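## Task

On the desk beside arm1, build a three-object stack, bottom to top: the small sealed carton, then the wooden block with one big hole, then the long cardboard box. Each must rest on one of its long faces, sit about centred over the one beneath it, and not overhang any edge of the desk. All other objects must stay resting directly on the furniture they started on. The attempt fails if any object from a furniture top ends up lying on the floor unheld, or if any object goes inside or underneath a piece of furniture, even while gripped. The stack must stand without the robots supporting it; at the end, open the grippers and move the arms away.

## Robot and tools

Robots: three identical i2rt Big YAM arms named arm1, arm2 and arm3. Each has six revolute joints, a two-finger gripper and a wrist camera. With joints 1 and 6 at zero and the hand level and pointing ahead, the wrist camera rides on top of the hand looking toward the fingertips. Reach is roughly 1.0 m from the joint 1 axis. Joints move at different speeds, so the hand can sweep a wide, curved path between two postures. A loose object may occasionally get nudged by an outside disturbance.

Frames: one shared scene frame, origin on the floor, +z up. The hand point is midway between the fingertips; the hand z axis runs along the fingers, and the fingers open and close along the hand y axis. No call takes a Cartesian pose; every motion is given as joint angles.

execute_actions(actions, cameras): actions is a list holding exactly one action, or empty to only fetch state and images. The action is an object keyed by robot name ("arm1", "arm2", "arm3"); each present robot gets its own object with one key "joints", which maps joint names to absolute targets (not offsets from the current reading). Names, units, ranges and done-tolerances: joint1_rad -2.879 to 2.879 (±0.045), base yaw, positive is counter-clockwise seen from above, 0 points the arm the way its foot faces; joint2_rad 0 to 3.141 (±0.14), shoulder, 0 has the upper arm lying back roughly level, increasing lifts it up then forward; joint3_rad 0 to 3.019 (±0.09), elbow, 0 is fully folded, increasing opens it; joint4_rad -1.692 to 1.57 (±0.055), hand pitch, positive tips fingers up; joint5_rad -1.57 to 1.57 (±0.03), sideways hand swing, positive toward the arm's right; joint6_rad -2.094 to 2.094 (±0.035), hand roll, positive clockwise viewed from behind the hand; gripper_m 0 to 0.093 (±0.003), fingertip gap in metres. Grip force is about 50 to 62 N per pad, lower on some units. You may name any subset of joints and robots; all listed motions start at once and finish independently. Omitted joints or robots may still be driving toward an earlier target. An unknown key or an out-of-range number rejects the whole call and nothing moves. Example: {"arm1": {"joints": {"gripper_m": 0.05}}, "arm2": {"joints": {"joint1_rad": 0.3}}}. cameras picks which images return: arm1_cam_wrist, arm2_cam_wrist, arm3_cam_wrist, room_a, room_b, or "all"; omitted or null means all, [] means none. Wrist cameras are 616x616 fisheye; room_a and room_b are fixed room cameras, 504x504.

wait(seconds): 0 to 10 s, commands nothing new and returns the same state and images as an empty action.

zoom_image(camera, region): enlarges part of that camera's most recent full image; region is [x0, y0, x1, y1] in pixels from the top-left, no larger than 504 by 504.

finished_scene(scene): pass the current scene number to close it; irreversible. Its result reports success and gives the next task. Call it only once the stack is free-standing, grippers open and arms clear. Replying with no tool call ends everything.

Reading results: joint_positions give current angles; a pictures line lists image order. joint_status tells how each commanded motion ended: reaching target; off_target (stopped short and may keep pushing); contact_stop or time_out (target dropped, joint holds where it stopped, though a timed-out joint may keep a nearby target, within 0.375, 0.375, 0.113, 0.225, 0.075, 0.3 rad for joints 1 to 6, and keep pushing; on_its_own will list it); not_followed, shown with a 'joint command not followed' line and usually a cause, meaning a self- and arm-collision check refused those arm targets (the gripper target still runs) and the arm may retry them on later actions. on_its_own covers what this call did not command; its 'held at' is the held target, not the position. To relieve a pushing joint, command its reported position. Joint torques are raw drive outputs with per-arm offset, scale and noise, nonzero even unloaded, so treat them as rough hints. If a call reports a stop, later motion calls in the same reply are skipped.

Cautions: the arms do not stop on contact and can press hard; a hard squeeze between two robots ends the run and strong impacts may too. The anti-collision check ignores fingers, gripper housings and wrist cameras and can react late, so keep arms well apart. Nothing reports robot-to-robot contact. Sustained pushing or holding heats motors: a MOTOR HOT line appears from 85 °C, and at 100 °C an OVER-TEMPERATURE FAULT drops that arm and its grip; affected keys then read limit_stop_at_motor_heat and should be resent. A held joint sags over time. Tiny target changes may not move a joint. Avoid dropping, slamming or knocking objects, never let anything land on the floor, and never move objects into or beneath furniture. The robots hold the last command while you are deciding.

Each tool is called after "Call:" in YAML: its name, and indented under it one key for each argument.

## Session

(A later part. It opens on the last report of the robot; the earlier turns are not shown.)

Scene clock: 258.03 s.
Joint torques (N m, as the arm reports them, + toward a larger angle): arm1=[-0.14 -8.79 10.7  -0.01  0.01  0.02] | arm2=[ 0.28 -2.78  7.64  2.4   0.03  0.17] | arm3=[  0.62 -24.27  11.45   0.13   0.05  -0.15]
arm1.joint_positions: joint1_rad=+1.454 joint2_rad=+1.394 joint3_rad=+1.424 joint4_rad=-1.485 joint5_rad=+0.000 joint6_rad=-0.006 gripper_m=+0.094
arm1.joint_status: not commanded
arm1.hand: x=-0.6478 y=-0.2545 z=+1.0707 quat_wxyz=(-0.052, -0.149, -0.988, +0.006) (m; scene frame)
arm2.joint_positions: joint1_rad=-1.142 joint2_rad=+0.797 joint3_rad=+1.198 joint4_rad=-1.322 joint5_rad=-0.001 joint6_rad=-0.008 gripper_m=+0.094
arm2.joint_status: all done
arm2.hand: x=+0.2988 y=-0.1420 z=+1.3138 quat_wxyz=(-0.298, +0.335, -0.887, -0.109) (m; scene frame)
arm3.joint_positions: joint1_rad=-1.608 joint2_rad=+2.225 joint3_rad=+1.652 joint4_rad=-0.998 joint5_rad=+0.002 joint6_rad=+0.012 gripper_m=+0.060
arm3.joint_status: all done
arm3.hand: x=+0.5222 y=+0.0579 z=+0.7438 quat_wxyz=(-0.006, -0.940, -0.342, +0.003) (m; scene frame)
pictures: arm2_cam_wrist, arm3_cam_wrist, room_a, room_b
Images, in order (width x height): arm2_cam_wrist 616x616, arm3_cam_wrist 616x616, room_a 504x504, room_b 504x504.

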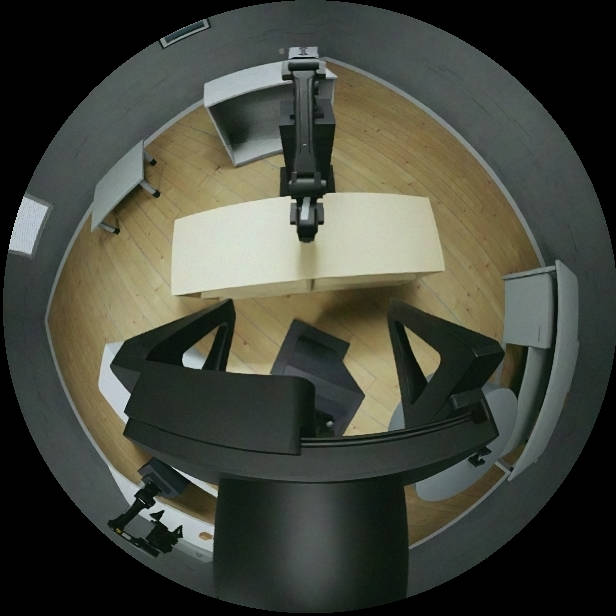

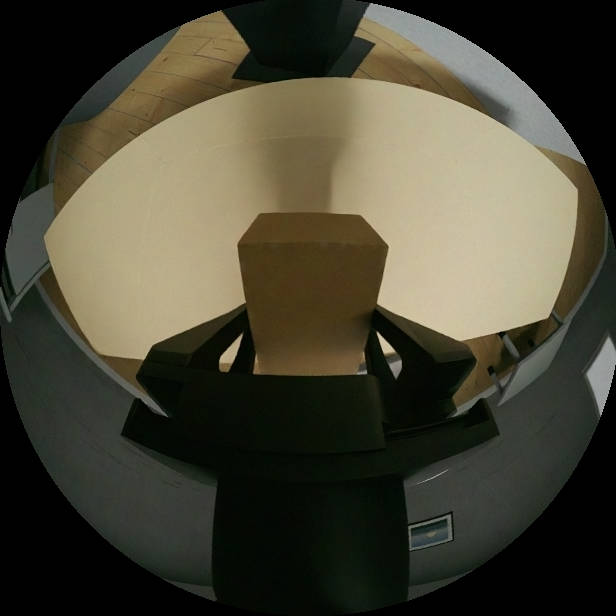

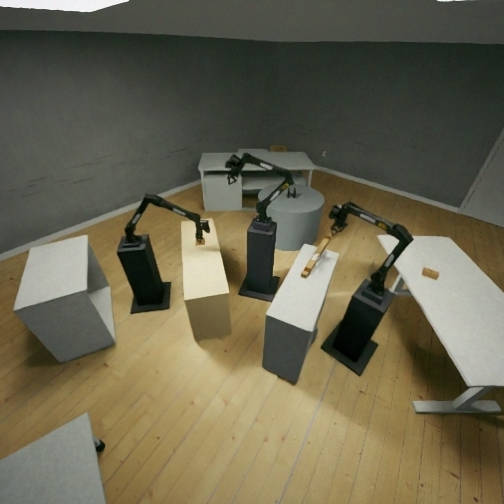

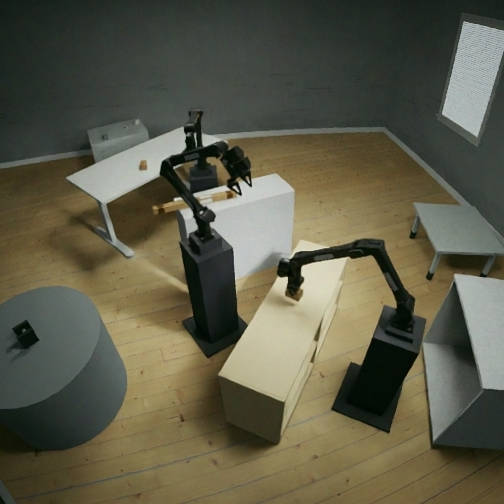

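Call:
execute_actions:
  actions:
    - {"arm3":{"joints":{"joint2_rad":2.27,"joint4_rad":-0.93}}}
  cameras: ["arm3_cam_wrist","room_b"]

Call:
zoom_image:
  camera: "room_b"
  region: [250, 240, 350, 340]

Scene clock: 267.80 s.
Joint torques (N m, as the arm reports them, + toward a larger angle): arm1=[-0.19 -8.82 10.69 -0.01  0.01  0.02] | arm2=[ 0.01 -2.54  7.51  2.37  0.07  0.18] | arm3=[  0.63 -22.    11.36   0.27   0.05  -0.15]
arm1.joint_positions: joint1_rad=+1.454 joint2_rad=+1.394 joint3_rad=+1.424 joint4_rad=-1.485 joint5_rad=+0.000 joint6_rad=-0.006 gripper_m=+0.094
arm1.joint_status: not commanded
arm1.hand: x=-0.6478 y=-0.2545 z=+1.0707 quat_wxyz=(-0.052, -0.149, -0.988, +0.006) (m; scene frame)
arm2.joint_positions: joint1_rad=-1.142 joint2_rad=+0.797 joint3_rad=+1.198 joint4_rad=-1.322 joint5_rad=-0.001 joint6_rad=-0.008 gripper_m=+0.094
arm2.joint_status: not commanded
arm2.hand: x=+0.2988 y=-0.1420 z=+1.3138 quat_wxyz=(-0.298, +0.335, -0.887, -0.109) (m; scene frame)
arm3.joint_positions: joint1_rad=-1.608 joint2_rad=+2.263 joint3_rad=+1.652 joint4_rad=-0.941 joint5_rad=+0.002 joint6_rad=+0.012 gripper_m=+0.060
arm3.joint_status: all done
arm3.hand: x=+0.5174 y=+0.0535 z=+0.7210 quat_wxyz=(-0.009, -0.940, -0.342, +0.012) (m; scene frame)
pictures: arm3_cam_wrist, room_b
Images, in order (width x height): arm3_cam_wrist 616x616, room_b 504x504.

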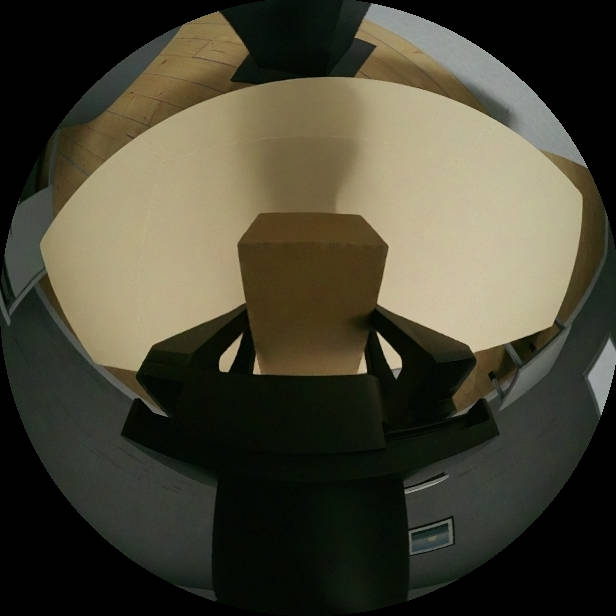

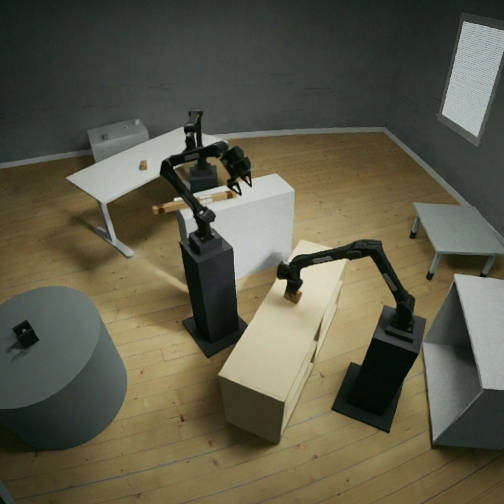

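Region (250, 240, 350, 340) of room_b's 504x504 image, scaled by 5.040, with more detail than that image has.

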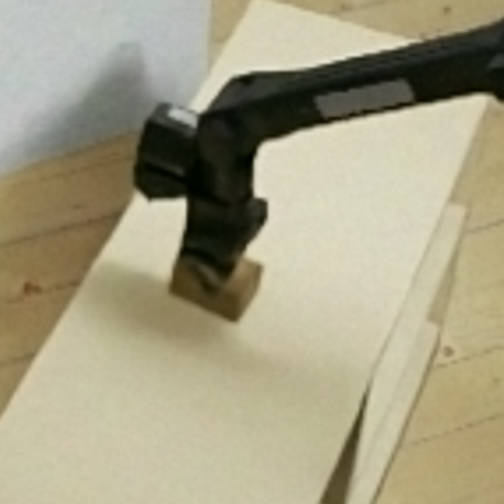

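Call:
execute_actions:
  actions:
    - {"arm3":{"joints":{"joint2_rad":2.305,"joint4_rad":-0.92}}}
  cameras: ["room_b"]

Call:
zoom_image:
  camera: "room_b"
  region: [250, 240, 350, 340]

Scene clock: 283.83 s.
Joint torques (N m, as the arm reports them, + toward a larger angle): arm1=[-0.17 -8.82 10.7  -0.01  0.01  0.02] | arm2=[ 0.48 -3.    7.65  2.46  0.05  0.18] | arm3=[  0.62 -22.01  11.11   0.24   0.05  -0.15]
arm1.joint_positions: joint1_rad=+1.454 joint2_rad=+1.394 joint3_rad=+1.424 joint4_rad=-1.485 joint5_rad=+0.000 joint6_rad=-0.006 gripper_m=+0.094
arm1.joint_status: not commanded
arm1.hand: x=-0.6478 y=-0.2545 z=+1.0707 quat_wxyz=(-0.052, -0.149, -0.988, +0.006) (m; scene frame)
arm2.joint_positions: joint1_rad=-1.142 joint2_rad=+0.797 joint3_rad=+1.198 joint4_rad=-1.322 joint5_rad=-0.001 joint6_rad=-0.008 gripper_m=+0.094
arm2.joint_status: not commanded
arm2.hand: x=+0.2988 y=-0.1420 z=+1.3138 quat_wxyz=(-0.298, +0.335, -0.887, -0.109) (m; scene frame)
arm3.joint_positions: joint1_rad=-1.608 joint2_rad=+2.297 joint3_rad=+1.652 joint4_rad=-0.931 joint5_rad=+0.002 joint6_rad=+0.012 gripper_m=+0.060
arm3.joint_status: all done
arm3.hand: x=+0.5214 y=+0.0566 z=+0.7003 quat_wxyz=(-0.005, -0.940, -0.342, +0.000) (m; scene frame)
pictures: room_b
Images, in order (width x height): room_b 504x504.

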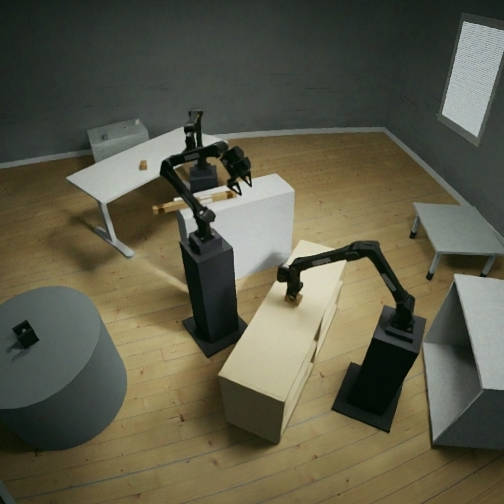

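Region (250, 240, 350, 340) of room_b's 504x504 image, scaled by 5.040, with more detail than that image has.

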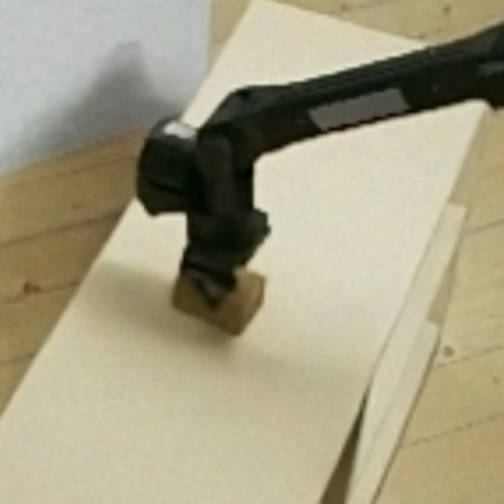

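No contact yet; continue.

Call:
execute_actions:
  actions:
    - {"arm3":{"joints":{"joint2_rad":2.35,"joint4_rad":-0.88}}}
  cameras: ["room_b","arm3_cam_wrist"]

Call:
zoom_image:
  camera: "room_b"
  region: [250, 240, 350, 340]

Scene clock: 289.33 s.
Joint torques (N m, as the arm reports them, + toward a larger angle): arm1=[-0.18 -8.87 10.69  0.    0.01  0.02] | arm2=[-0.03 -2.74  7.54  2.53  0.04  0.19] | arm3=[  0.62 -22.61  10.83   0.19   0.05  -0.15]
arm1.joint_positions: joint1_rad=+1.454 joint2_rad=+1.394 joint3_rad=+1.424 joint4_rad=-1.485 joint5_rad=+0.000 joint6_rad=-0.006 gripper_m=+0.094
arm1.joint_status: not commanded
arm1.hand: x=-0.6478 y=-0.2545 z=+1.0707 quat_wxyz=(-0.052, -0.149, -0.988, +0.006) (m; scene frame)
arm2.joint_positions: joint1_rad=-1.142 joint2_rad=+0.797 joint3_rad=+1.198 joint4_rad=-1.322 joint5_rad=-0.001 joint6_rad=-0.008 gripper_m=+0.094
arm2.joint_status: not commanded
arm2.hand: x=+0.2988 y=-0.1420 z=+1.3138 quat_wxyz=(-0.298, +0.335, -0.887, -0.109) (m; scene frame)
arm3.joint_positions: joint1_rad=-1.608 joint2_rad=+2.345 joint3_rad=+1.652 joint4_rad=-0.890 joint5_rad=+0.002 joint6_rad=+0.012 gripper_m=+0.060
arm3.joint_status: all done
arm3.hand: x=+0.5230 y=+0.0576 z=+0.6708 quat_wxyz=(-0.004, -0.940, -0.342, -0.003) (m; scene frame)
pictures: arm3_cam_wrist, room_b
Images, in order (width x height): arm3_cam_wrist 616x616, room_b 504x504.

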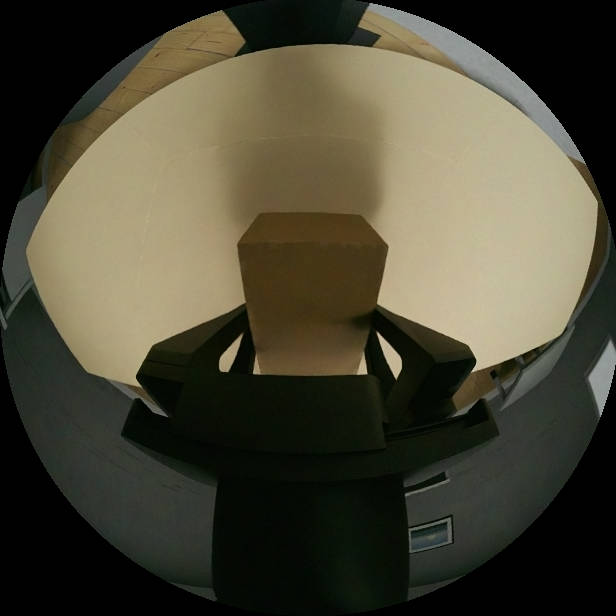

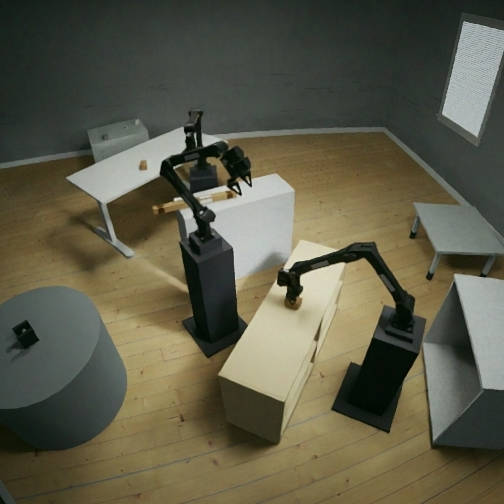

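Region (250, 240, 350, 340) of room_b's 504x504 image, scaled by 5.040, with more detail than that image has.

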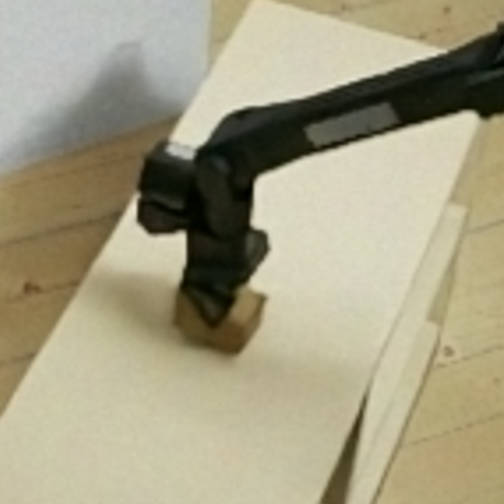

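Call:
execute_actions:
  actions:
    - {"arm3":{"joints":{"joint2_rad":2.39,"joint4_rad":-0.835}}}
  cameras: ["room_b","arm3_cam_wrist"]

Call:
zoom_image:
  camera: "room_b"
  region: [250, 240, 350, 340]

Scene clock: 295.83 s.
Joint torques (N m, as the arm reports them, + toward a larger angle): arm1=[-0.24 -8.84 10.71 -0.01  0.01  0.02] | arm2=[ 0.3  -3.47  7.62  2.39  0.08  0.18] | arm3=[  0.68 -21.38  10.67   0.24   0.03  -0.14]
arm1.joint_positions: joint1_rad=+1.454 joint2_rad=+1.394 joint3_rad=+1.424 joint4_rad=-1.485 joint5_rad=+0.000 joint6_rad=-0.006 gripper_m=+0.094
arm1.joint_status: not commanded
arm1.hand: x=-0.6478 y=-0.2545 z=+1.0707 quat_wxyz=(-0.052, -0.149, -0.988, +0.006) (m; scene frame)
arm2.joint_positions: joint1_rad=-1.142 joint2_rad=+0.797 joint3_rad=+1.198 joint4_rad=-1.322 joint5_rad=-0.001 joint6_rad=-0.008 gripper_m=+0.094
arm2.joint_status: not commanded
arm2.hand: x=+0.2988 y=-0.1420 z=+1.3138 quat_wxyz=(-0.298, +0.335, -0.887, -0.109) (m; scene frame)
arm3.joint_positions: joint1_rad=-1.608 joint2_rad=+2.370 joint3_rad=+1.652 joint4_rad=-0.846 joint5_rad=+0.002 joint6_rad=+0.012 gripper_m=+0.060
arm3.joint_status: all done
arm3.hand: x=+0.5199 y=+0.0548 z=+0.6560 quat_wxyz=(-0.007, -0.940, -0.342, +0.006) (m; scene frame)
pictures: arm3_cam_wrist, room_b
Images, in order (width x height): arm3_cam_wrist 616x616, room_b 504x504.

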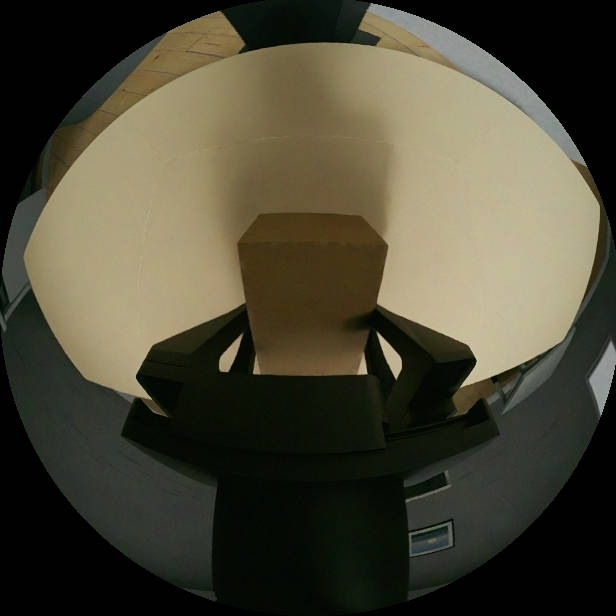

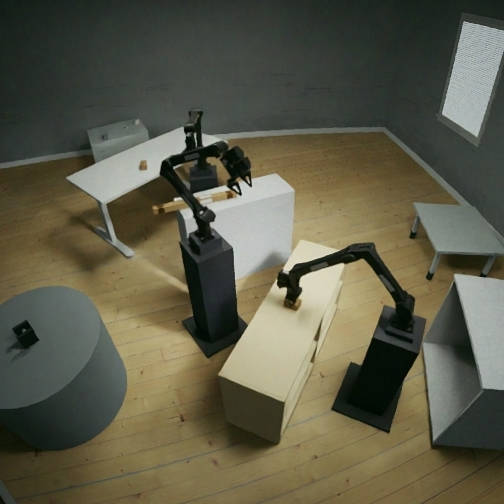

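Region (250, 240, 350, 340) of room_b's 504x504 image, scaled by 5.040, with more detail than that image has.

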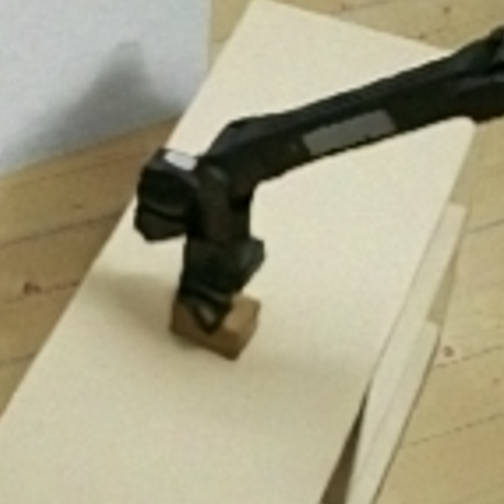

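Call:
execute_actions:
  actions:
    - {"arm3":{"joints":{"gripper_m":0.093}}}
  cameras: ["arm3_cam_wrist"]

Call:
execute_actions:
  actions:
    - {"arm3":{"joints":{"joint2_rad":2.15,"joint4_rad":-1.05}}}
  cameras: []

Call:
execute_actions:
  actions:
    - {"arm3":{"joints":{"joint1_rad":-0.3,"joint2_rad":0.6,"joint3_rad":0.8}},"arm2":{"joints":{"joint1_rad":-1.128,"joint2_rad":1.6,"joint3_rad":1.3,"joint4_rad":-1.2}}}
  cameras: []

Call:
execute_actions:
  actions:
    - {"arm2":{"joints":{"joint2_rad":2.31,"joint3_rad":1.59,"joint4_rad":-0.78}}}
  cameras: ["arm2_cam_wrist","room_b"]

Scene clock: 316.30 s.
Joint torques (N m, as the arm reports them, + toward a larger angle): arm1=[-0.16 -8.82 10.7  -0.01  0.01  0.02] | arm2=[ 0.21 -3.05  7.58  2.48  0.06  0.17] | arm3=[  0.64 -21.56  10.63   0.22   0.02  -0.14]
arm1.joint_positions: joint1_rad=+1.454 joint2_rad=+1.394 joint3_rad=+1.424 joint4_rad=-1.485 joint5_rad=+0.000 joint6_rad=-0.006 gripper_m=+0.094
arm1.joint_status: not commanded
arm1.hand: x=-0.6478 y=-0.2545 z=+1.0707 quat_wxyz=(-0.052, -0.149, -0.988, +0.006) (m; scene frame)
arm2.joint_positions: joint1_rad=-1.142 joint2_rad=+0.797 joint3_rad=+1.198 joint4_rad=-1.322 joint5_rad=-0.001 joint6_rad=-0.008 gripper_m=+0.094
arm2.joint_status: not commanded
arm2.hand: x=+0.2988 y=-0.1420 z=+1.3138 quat_wxyz=(-0.298, +0.335, -0.887, -0.109) (m; scene frame)
arm3.joint_positions: joint1_rad=-1.608 joint2_rad=+2.371 joint3_rad=+1.652 joint4_rad=-0.845 joint5_rad=+0.002 joint6_rad=+0.011 gripper_m=+0.093
arm3.joint_status: all done
arm3.hand: x=+0.5200 y=+0.0549 z=+0.6551 quat_wxyz=(-0.007, -0.940, -0.342, +0.006) (m; scene frame)
pictures: arm3_cam_wrist
Images, in order (width x height): arm3_cam_wrist 616x616.

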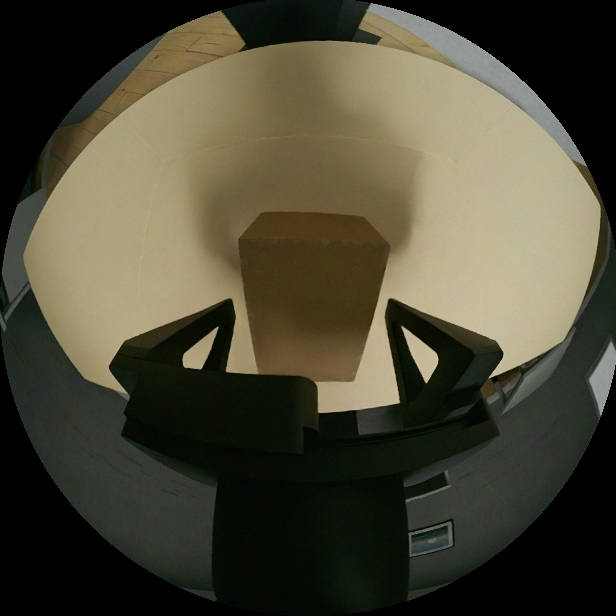

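Scene clock: 317.63 s.
Joint torques (N m, as the arm reports them, + toward a larger angle): arm1=[-0.22 -8.83 10.7  -0.01  0.01  0.02] | arm2=[ 0.31 -3.03  7.6   2.45  0.06  0.17] | arm3=[  0.62 -20.57  11.89  -0.4    0.02  -0.14]
arm1.joint_positions: joint1_rad=+1.454 joint2_rad=+1.394 joint3_rad=+1.424 joint4_rad=-1.485 joint5_rad=+0.000 joint6_rad=-0.006 gripper_m=+0.094
arm1.joint_status: not commanded
arm1.hand: x=-0.6478 y=-0.2545 z=+1.0707 quat_wxyz=(-0.052, -0.149, -0.988, +0.006) (m; scene frame)
arm2.joint_positions: joint1_rad=-1.142 joint2_rad=+0.797 joint3_rad=+1.198 joint4_rad=-1.322 joint5_rad=-0.001 joint6_rad=-0.008 gripper_m=+0.094
arm2.joint_status: not commanded
arm2.hand: x=+0.2988 y=-0.1420 z=+1.3138 quat_wxyz=(-0.298, +0.335, -0.887, -0.109) (m; scene frame)
arm3.joint_positions: joint1_rad=-1.608 joint2_rad=+2.132 joint3_rad=+1.654 joint4_rad=-1.040 joint5_rad=+0.002 joint6_rad=+0.011 gripper_m=+0.093
arm3.joint_status: all done
arm3.hand: x=+0.5175 y=+0.0549 z=+0.8009 quat_wxyz=(-0.015, -0.939, -0.342, +0.027) (m; scene frame)
pictures: none
No camera images: the call's "cameras" was empty. Leave "cameras" out to get every camera's image.

Scene clock: 319.57 s.
Joint torques (N m, as the arm reports them, + toward a larger angle): arm1=[-0.17 -8.82 10.71  0.    0.01  0.02] | arm2=[  0.84 -13.62   9.33   0.83   0.09   0.17] | arm3=[ 0.72 -1.25 10.76  0.63  0.23 -0.12]
arm1.joint_positions: joint1_rad=+1.454 joint2_rad=+1.394 joint3_rad=+1.424 joint4_rad=-1.485 joint5_rad=+0.000 joint6_rad=-0.006 gripper_m=+0.094
arm1.joint_status: not commanded
arm1.hand: x=-0.6478 y=-0.2545 z=+1.0707 quat_wxyz=(-0.052, -0.149, -0.988, +0.006) (m; scene frame)
arm2.joint_positions: joint1_rad=-1.138 joint2_rad=+1.621 joint3_rad=+1.264 joint4_rad=-1.213 joint5_rad=-0.001 joint6_rad=-0.008 gripper_m=+0.094
arm2.joint_status: all done
arm2.hand: x=+0.4185 y=-0.0370 z=+1.0370 quat_wxyz=(+0.001, +0.354, -0.935, +0.001) (m; scene frame)
arm3.joint_positions: joint1_rad=-0.308 joint2_rad=+0.594 joint3_rad=+0.811 joint4_rad=-1.042 joint5_rad=-0.003 joint6_rad=+0.009 gripper_m=+0.093
arm3.joint_status: all done
arm3.hand: x=+1.1195 y=+0.2126 z=+1.1050 quat_wxyz=(-0.312, -0.500, -0.783, +0.198) (m; scene frame)
pictures: none
No camera images: the call's "cameras" was empty. Leave "cameras" out to get every camera's image.

Scene clock: 321.20 s.
Joint torques (N m, as the arm reports them, + toward a larger angle): arm1=[-0.12 -8.78 10.69 -0.01  0.01  0.02] | arm2=[  0.44 -20.18   6.4    0.98   0.03   0.18] | arm3=[ 0.7  -1.27 10.75  0.64  0.23 -0.12]
arm1.joint_positions: joint1_rad=+1.454 joint2_rad=+1.394 joint3_rad=+1.424 joint4_rad=-1.485 joint5_rad=+0.000 joint6_rad=-0.006 gripper_m=+0.094
arm1.joint_status: not commanded
arm1.hand: x=-0.6478 y=-0.2545 z=+1.0707 quat_wxyz=(-0.052, -0.149, -0.988, +0.006) (m; scene frame)
arm2.joint_positions: joint1_rad=-1.138 joint2_rad=+2.337 joint3_rad=+1.571 joint4_rad=-0.794 joint5_rad=-0.001 joint6_rad=-0.008 gripper_m=+0.094
arm2.joint_status: all done
arm2.hand: x=+0.5270 y=+0.0566 z=+0.7560 quat_wxyz=(-0.003, +0.354, -0.935, +0.000) (m; scene frame)
arm3.joint_positions: joint1_rad=-0.308 joint2_rad=+0.594 joint3_rad=+0.811 joint4_rad=-1.042 joint5_rad=-0.003 joint6_rad=+0.009 gripper_m=+0.093
arm3.joint_status: not commanded
arm3.hand: x=+1.1195 y=+0.2126 z=+1.1050 quat_wxyz=(-0.312, -0.500, -0.783, +0.198) (m; scene frame)
pictures: arm2_cam_wrist, room_b
Images, in order (width x height): arm2_cam_wrist 616x616, room_b 504x504.

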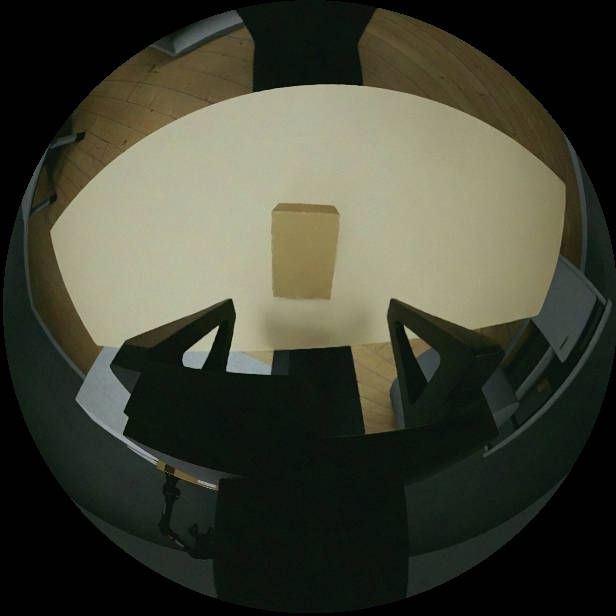

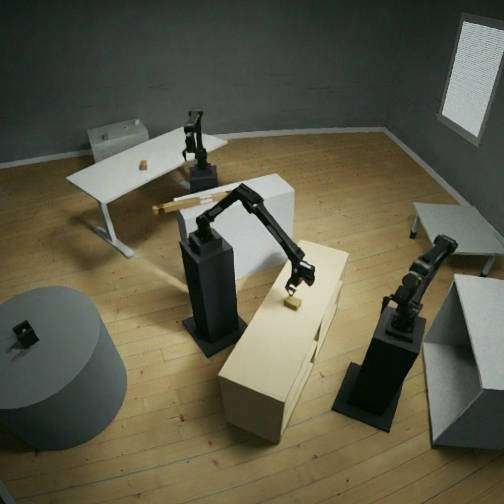

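Call:
execute_actions:
  actions:
    - {"arm2":{"joints":{"joint1_rad":-1.118,"joint2_rad":2.51,"joint3_rad":1.63,"joint4_rad":-0.635}}}
  cameras: ["arm2_cam_wrist"]

Scene clock: 330.23 s.
Joint torques (N m, as the arm reports them, + toward a larger angle): arm1=[-0.21 -8.8  10.69 -0.01  0.01  0.02] | arm2=[  0.25 -20.87   5.92   0.64   0.05   0.18] | arm3=[ 0.7  -1.3  10.75  0.63  0.23 -0.12]
arm1.joint_positions: joint1_rad=+1.454 joint2_rad=+1.394 joint3_rad=+1.424 joint4_rad=-1.485 joint5_rad=+0.000 joint6_rad=-0.006 gripper_m=+0.094
arm1.joint_status: not commanded
arm1.hand: x=-0.6478 y=-0.2545 z=+1.0707 quat_wxyz=(-0.052, -0.149, -0.988, +0.006) (m; scene frame)
arm2.joint_positions: joint1_rad=-1.125 joint2_rad=+2.539 joint3_rad=+1.608 joint4_rad=-0.648 joint5_rad=-0.001 joint6_rad=-0.008 gripper_m=+0.094
arm2.joint_status: all done
arm2.hand: x=+0.5114 y=+0.0530 z=+0.6468 quat_wxyz=(+0.006, +0.361, -0.933, +0.003) (m; scene frame)
arm3.joint_positions: joint1_rad=-0.308 joint2_rad=+0.594 joint3_rad=+0.811 joint4_rad=-1.042 joint5_rad=-0.003 joint6_rad=+0.009 gripper_m=+0.093
arm3.joint_status: not commanded
arm3.hand: x=+1.1195 y=+0.2126 z=+1.1050 quat_wxyz=(-0.312, -0.500, -0.783, +0.198) (m; scene frame)
pictures: arm2_cam_wrist
Images, in order (width x height): arm2_cam_wrist 616x616.

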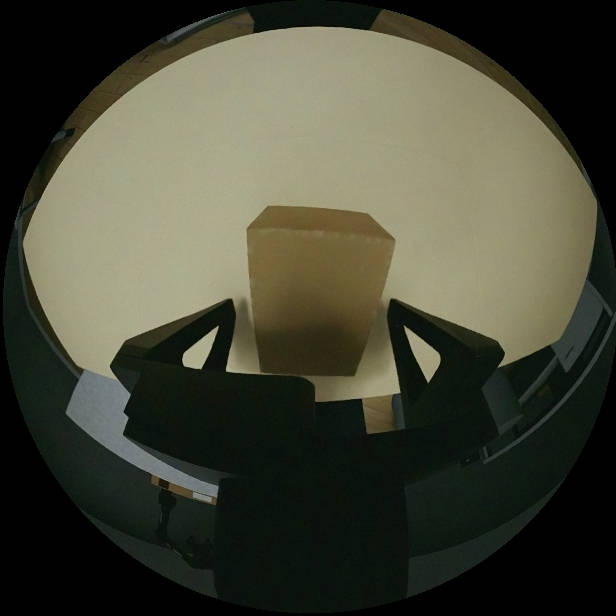

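Call:
execute_actions:
  actions:
    - {"arm2":{"joints":{"gripper_m":0.045}},"arm1":{"joints":{"joint2_rad":1.835,"joint3_rad":1.61,"joint4_rad":-1.29}}}
  cameras: ["arm1_cam_wrist","arm2_cam_wrist"]

Call:
execute_actions:
  actions:
    - {"arm2":{"joints":{"joint2_rad":2.3,"joint3_rad":2.25,"joint4_rad":-1.45}}}
  cameras: []

Call:
execute_actions:
  actions:
    - {"arm2":{"joints":{"joint1_rad":0.6,"joint6_rad":0.757}}}
  cameras: ["arm2_cam_wrist","room_a"]

Scene clock: 392.47 s.
Joint torques (N m, as the arm reports them, + toward a larger angle): arm1=[ -0.12 -16.16  12.3    0.89   0.01   0.02] | arm2=[  0.19 -20.29   5.8    0.66   0.06   0.17] | arm3=[ 0.71 -1.3  10.74  0.63  0.23 -0.12]
arm1.joint_positions: joint1_rad=+1.454 joint2_rad=+1.844 joint3_rad=+1.590 joint4_rad=-1.301 joint5_rad=+0.000 joint6_rad=-0.006 gripper_m=+0.094
arm1.joint_status: all done
arm1.hand: x=-0.5249 y=-0.2924 z=+0.9212 quat_wxyz=(-0.002, -0.149, -0.989, -0.002) (m; scene frame)
arm2.joint_positions: joint1_rad=-1.125 joint2_rad=+2.539 joint3_rad=+1.608 joint4_rad=-0.648 joint5_rad=-0.001 joint6_rad=-0.008 gripper_m=+0.060
arm2.joint_status: gripper_m off_target (ended at +0.060, target +0.045)
arm2.hand: x=+0.5114 y=+0.0530 z=+0.6468 quat_wxyz=(+0.006, +0.361, -0.933, +0.003) (m; scene frame)
arm3.joint_positions: joint1_rad=-0.308 joint2_rad=+0.594 joint3_rad=+0.811 joint4_rad=-1.042 joint5_rad=-0.003 joint6_rad=+0.009 gripper_m=+0.093
arm3.joint_status: not commanded
arm3.hand: x=+1.1195 y=+0.2126 z=+1.1050 quat_wxyz=(-0.312, -0.500, -0.783, +0.198) (m; scene frame)
pictures: arm1_cam_wrist, arm2_cam_wrist
Images, in order (width x height): arm1_cam_wrist 616x616, arm2_cam_wrist 616x616.

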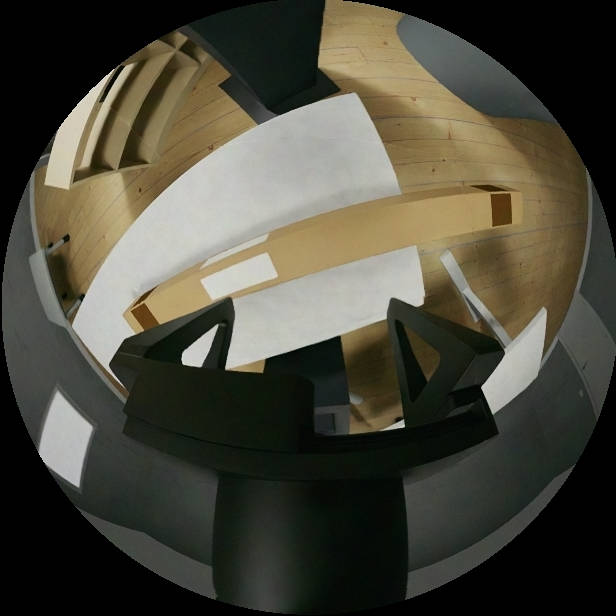

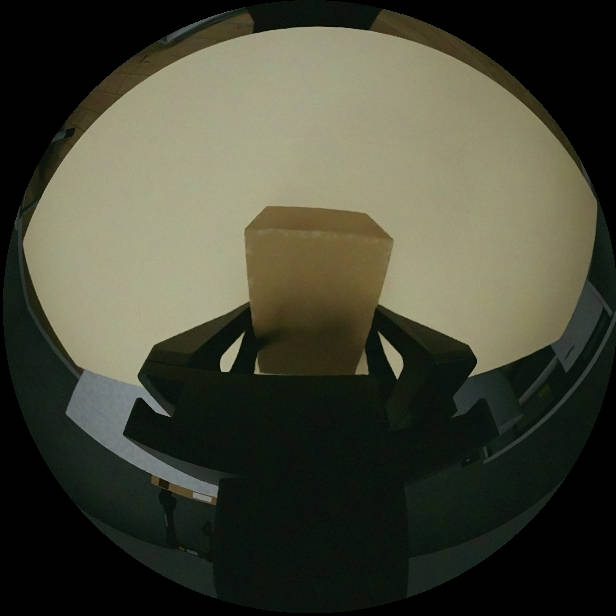

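Scene clock: 394.07 s.
Joint torques (N m, as the arm reports them, + toward a larger angle): arm1=[ -0.15 -16.33  12.31   0.9    0.01   0.03] | arm2=[  0.58 -21.47   9.72  -0.16   0.04   0.16] | arm3=[ 0.7  -1.29 10.75  0.63  0.23 -0.12]
arm1.joint_positions: joint1_rad=+1.454 joint2_rad=+1.844 joint3_rad=+1.590 joint4_rad=-1.301 joint5_rad=+0.000 joint6_rad=-0.006 gripper_m=+0.094
arm1.joint_status: not commanded
arm1.hand: x=-0.5249 y=-0.2924 z=+0.9212 quat_wxyz=(-0.002, -0.149, -0.989, -0.002) (m; scene frame)
arm2.joint_positions: joint1_rad=-1.125 joint2_rad=+2.311 joint3_rad=+2.218 joint4_rad=-1.438 joint5_rad=-0.001 joint6_rad=-0.008 gripper_m=+0.060
arm2.joint_status: all done
arm2.hand: x=+0.6012 y=+0.1344 z=+0.9924 quat_wxyz=(-0.016, +0.361, -0.933, -0.005) (m; scene frame)
arm3.joint_positions: joint1_rad=-0.308 joint2_rad=+0.594 joint3_rad=+0.811 joint4_rad=-1.042 joint5_rad=-0.003 joint6_rad=+0.009 gripper_m=+0.093
arm3.joint_status: not commanded
arm3.hand: x=+1.1195 y=+0.2126 z=+1.1050 quat_wxyz=(-0.312, -0.500, -0.783, +0.198) (m; scene frame)
pictures: none
No camera images: the call's "cameras" was empty. Leave "cameras" out to get every camera's image.

Scene clock: 396.23 s.
Joint torques (N m, as the arm reports them, + toward a larger angle): arm1=[ -0.14 -16.39  12.29   0.9    0.01   0.02] | arm2=[ -0.21 -20.76   9.64  -0.29   0.17   0.21] | arm3=[ 0.74 -1.27 10.74  0.64  0.23 -0.12]
arm1.joint_positions: joint1_rad=+1.454 joint2_rad=+1.844 joint3_rad=+1.590 joint4_rad=-1.301 joint5_rad=+0.000 joint6_rad=-0.006 gripper_m=+0.094
arm1.joint_status: not commanded
arm1.hand: x=-0.5249 y=-0.2924 z=+0.9212 quat_wxyz=(-0.002, -0.149, -0.989, -0.002) (m; scene frame)
arm2.joint_positions: joint1_rad=+0.601 joint2_rad=+2.312 joint3_rad=+2.218 joint4_rad=-1.438 joint5_rad=-0.003 joint6_rad=+0.747 gripper_m=+0.060
arm2.joint_status: all done
arm2.hand: x=-0.4888 y=+0.1110 z=+0.9945 quat_wxyz=(+0.005, +0.754, -0.657, -0.019) (m; scene frame)
arm3.joint_positions: joint1_rad=-0.308 joint2_rad=+0.594 joint3_rad=+0.811 joint4_rad=-1.042 joint5_rad=-0.003 joint6_rad=+0.009 gripper_m=+0.093
arm3.joint_status: not commanded
arm3.hand: x=+1.1195 y=+0.2126 z=+1.1050 quat_wxyz=(-0.312, -0.500, -0.783, +0.198) (m; scene frame)
pictures: arm2_cam_wrist, room_a
Images, in order (width x height): arm2_cam_wrist 616x616, room_a 504x504.

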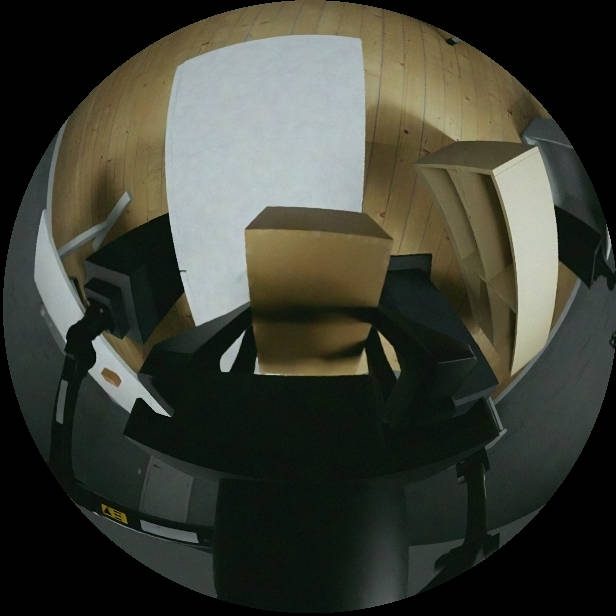

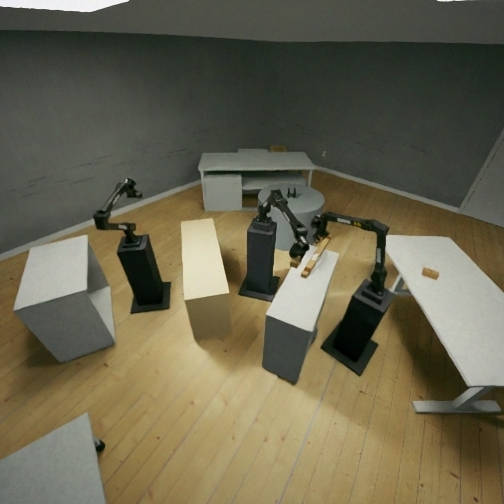

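Call:
execute_actions:
  actions:
    - {"arm2":{"joints":{"joint2_rad":2.575,"joint4_rad":-1.165}}}
  cameras: ["arm2_cam_wrist","room_a"]

Scene clock: 412.70 s.
Joint torques (N m, as the arm reports them, + toward a larger angle): arm1=[ -0.15 -16.39  12.29   0.9    0.01   0.02] | arm2=[  0.1  -23.21   8.99   0.76   0.15   0.13] | arm3=[ 0.71 -1.27 10.75  0.63  0.23 -0.12]
arm1.joint_positions: joint1_rad=+1.454 joint2_rad=+1.844 joint3_rad=+1.590 joint4_rad=-1.301 joint5_rad=+0.000 joint6_rad=-0.006 gripper_m=+0.094
arm1.joint_status: not commanded
arm1.hand: x=-0.5249 y=-0.2924 z=+0.9212 quat_wxyz=(-0.002, -0.149, -0.989, -0.002) (m; scene frame)
arm2.joint_positions: joint1_rad=+0.601 joint2_rad=+2.594 joint3_rad=+2.221 joint4_rad=-1.180 joint5_rad=-0.003 joint6_rad=+0.753 gripper_m=+0.059
arm2.joint_status: all done
arm2.hand: x=-0.5073 y=+0.1247 z=+0.7971 quat_wxyz=(+0.004, +0.752, -0.659, -0.008) (m; scene frame)
arm3.joint_positions: joint1_rad=-0.308 joint2_rad=+0.594 joint3_rad=+0.811 joint4_rad=-1.042 joint5_rad=-0.003 joint6_rad=+0.009 gripper_m=+0.093
arm3.joint_status: not commanded
arm3.hand: x=+1.1195 y=+0.2126 z=+1.1050 quat_wxyz=(-0.312, -0.500, -0.783, +0.198) (m; scene frame)
pictures: arm2_cam_wrist, room_a
Images, in order (width x height): arm2_cam_wrist 616x616, room_a 504x504.

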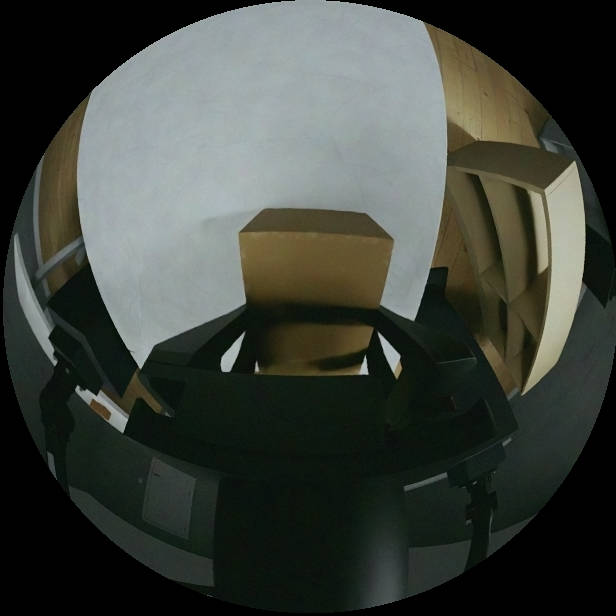

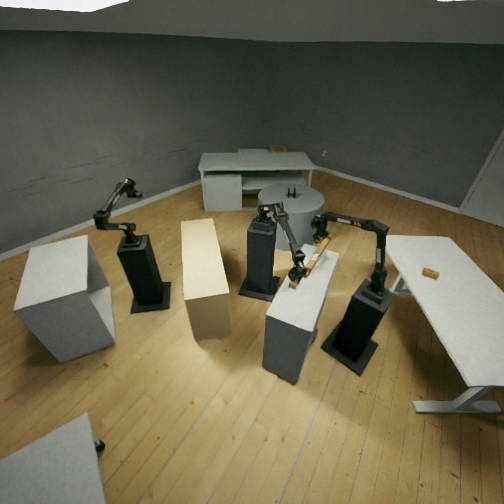

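Call:
execute_actions:
  actions:
    - {"arm2":{"joints":{"joint2_rad":2.625,"joint4_rad":-1.14}}}
  cameras: ["arm2_cam_wrist"]

Scene clock: 422.07 s.
Joint torques (N m, as the arm reports them, + toward a larger angle): arm1=[ -0.14 -16.38  12.29   0.9    0.01   0.02] | arm2=[ -0.23 -19.99   8.85   1.47   0.18   0.18] | arm3=[ 0.72 -1.3  10.74  0.64  0.23 -0.12]
arm1.joint_positions: joint1_rad=+1.454 joint2_rad=+1.844 joint3_rad=+1.590 joint4_rad=-1.301 joint5_rad=+0.000 joint6_rad=-0.006 gripper_m=+0.094
arm1.joint_status: not commanded
arm1.hand: x=-0.5249 y=-0.2924 z=+0.9212 quat_wxyz=(-0.002, -0.149, -0.989, -0.002) (m; scene frame)
arm2.joint_positions: joint1_rad=+0.601 joint2_rad=+2.595 joint3_rad=+2.221 joint4_rad=-1.164 joint5_rad=-0.003 joint6_rad=+0.753 gripper_m=+0.059
arm2.joint_status: all done
arm2.hand: x=-0.5101 y=+0.1270 z=+0.7961 quat_wxyz=(+0.005, +0.752, -0.659, -0.016) (m; scene frame)
arm3.joint_positions: joint1_rad=-0.308 joint2_rad=+0.594 joint3_rad=+0.811 joint4_rad=-1.042 joint5_rad=-0.003 joint6_rad=+0.009 gripper_m=+0.093
arm3.joint_status: not commanded
arm3.hand: x=+1.1195 y=+0.2126 z=+1.1050 quat_wxyz=(-0.312, -0.500, -0.783, +0.198) (m; scene frame)
pictures: arm2_cam_wrist
Images, in order (width x height): arm2_cam_wrist 616x616.

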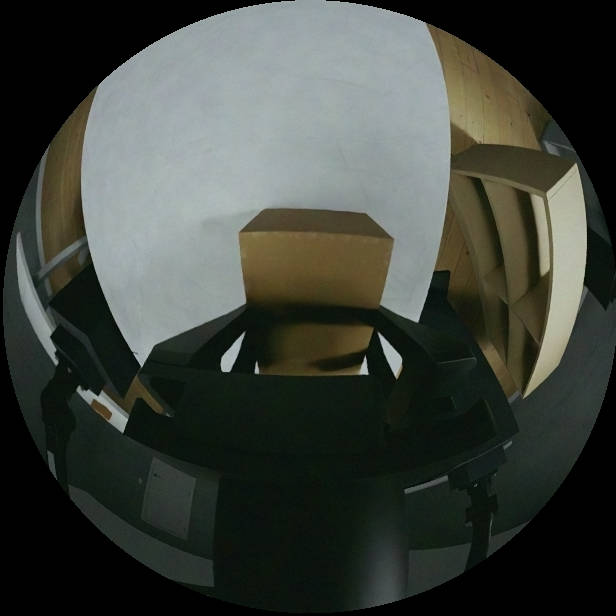

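Call:
execute_actions:
  actions:
    - {"arm2":{"joints":{"joint2_rad":2.65}}}
  cameras: ["arm2_cam_wrist","room_a"]

Call:
zoom_image:
  camera: "room_a"
  region: [260, 220, 360, 320]

Scene clock: 427.87 s.
Joint torques (N m, as the arm reports them, + toward a larger angle): arm1=[ -0.16 -16.31  12.3    0.9    0.01   0.02] | arm2=[ -0.3  -18.64   8.83   1.35   0.16   0.17] | arm3=[ 0.71 -1.28 10.75  0.63  0.23 -0.12]
arm1.joint_positions: joint1_rad=+1.454 joint2_rad=+1.844 joint3_rad=+1.590 joint4_rad=-1.301 joint5_rad=+0.000 joint6_rad=-0.006 gripper_m=+0.094
arm1.joint_status: not commanded
arm1.hand: x=-0.5249 y=-0.2924 z=+0.9212 quat_wxyz=(-0.002, -0.149, -0.989, -0.002) (m; scene frame)
arm2.joint_positions: joint1_rad=+0.601 joint2_rad=+2.597 joint3_rad=+2.221 joint4_rad=-1.164 joint5_rad=-0.003 joint6_rad=+0.753 gripper_m=+0.059
arm2.joint_status: all done
arm2.hand: x=-0.5098 y=+0.1268 z=+0.7950 quat_wxyz=(+0.005, +0.752, -0.659, -0.015) (m; scene frame)
arm3.joint_positions: joint1_rad=-0.308 joint2_rad=+0.594 joint3_rad=+0.811 joint4_rad=-1.042 joint5_rad=-0.003 joint6_rad=+0.009 gripper_m=+0.093
arm3.joint_status: not commanded
arm3.hand: x=+1.1195 y=+0.2126 z=+1.1050 quat_wxyz=(-0.312, -0.500, -0.783, +0.198) (m; scene frame)
pictures: arm2_cam_wrist, room_a
Images, in order (width x height): arm2_cam_wrist 616x616, room_a 504x504.

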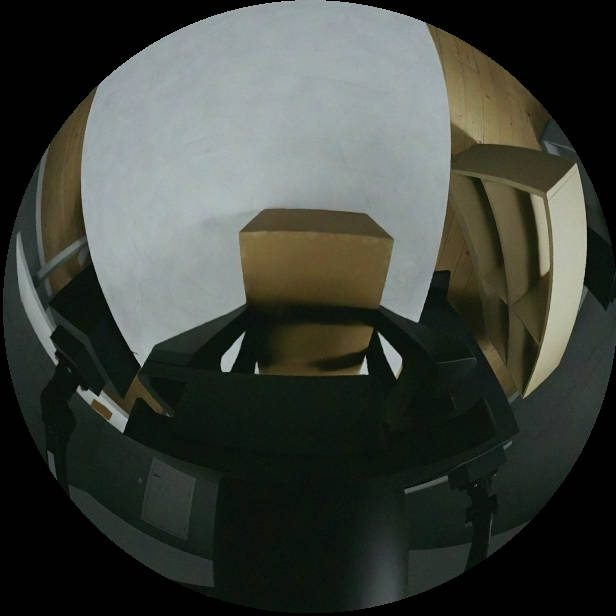

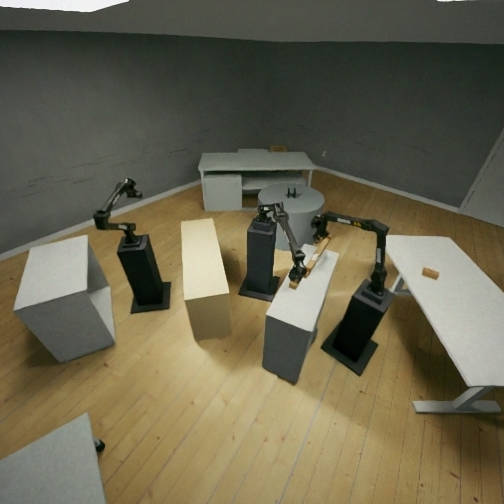

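Region (260, 220, 360, 320) of room_a's 504x504 image, scaled by 5.040, with more detail than that image has.

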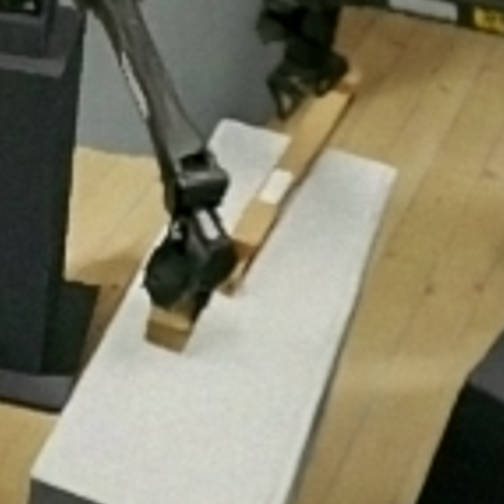

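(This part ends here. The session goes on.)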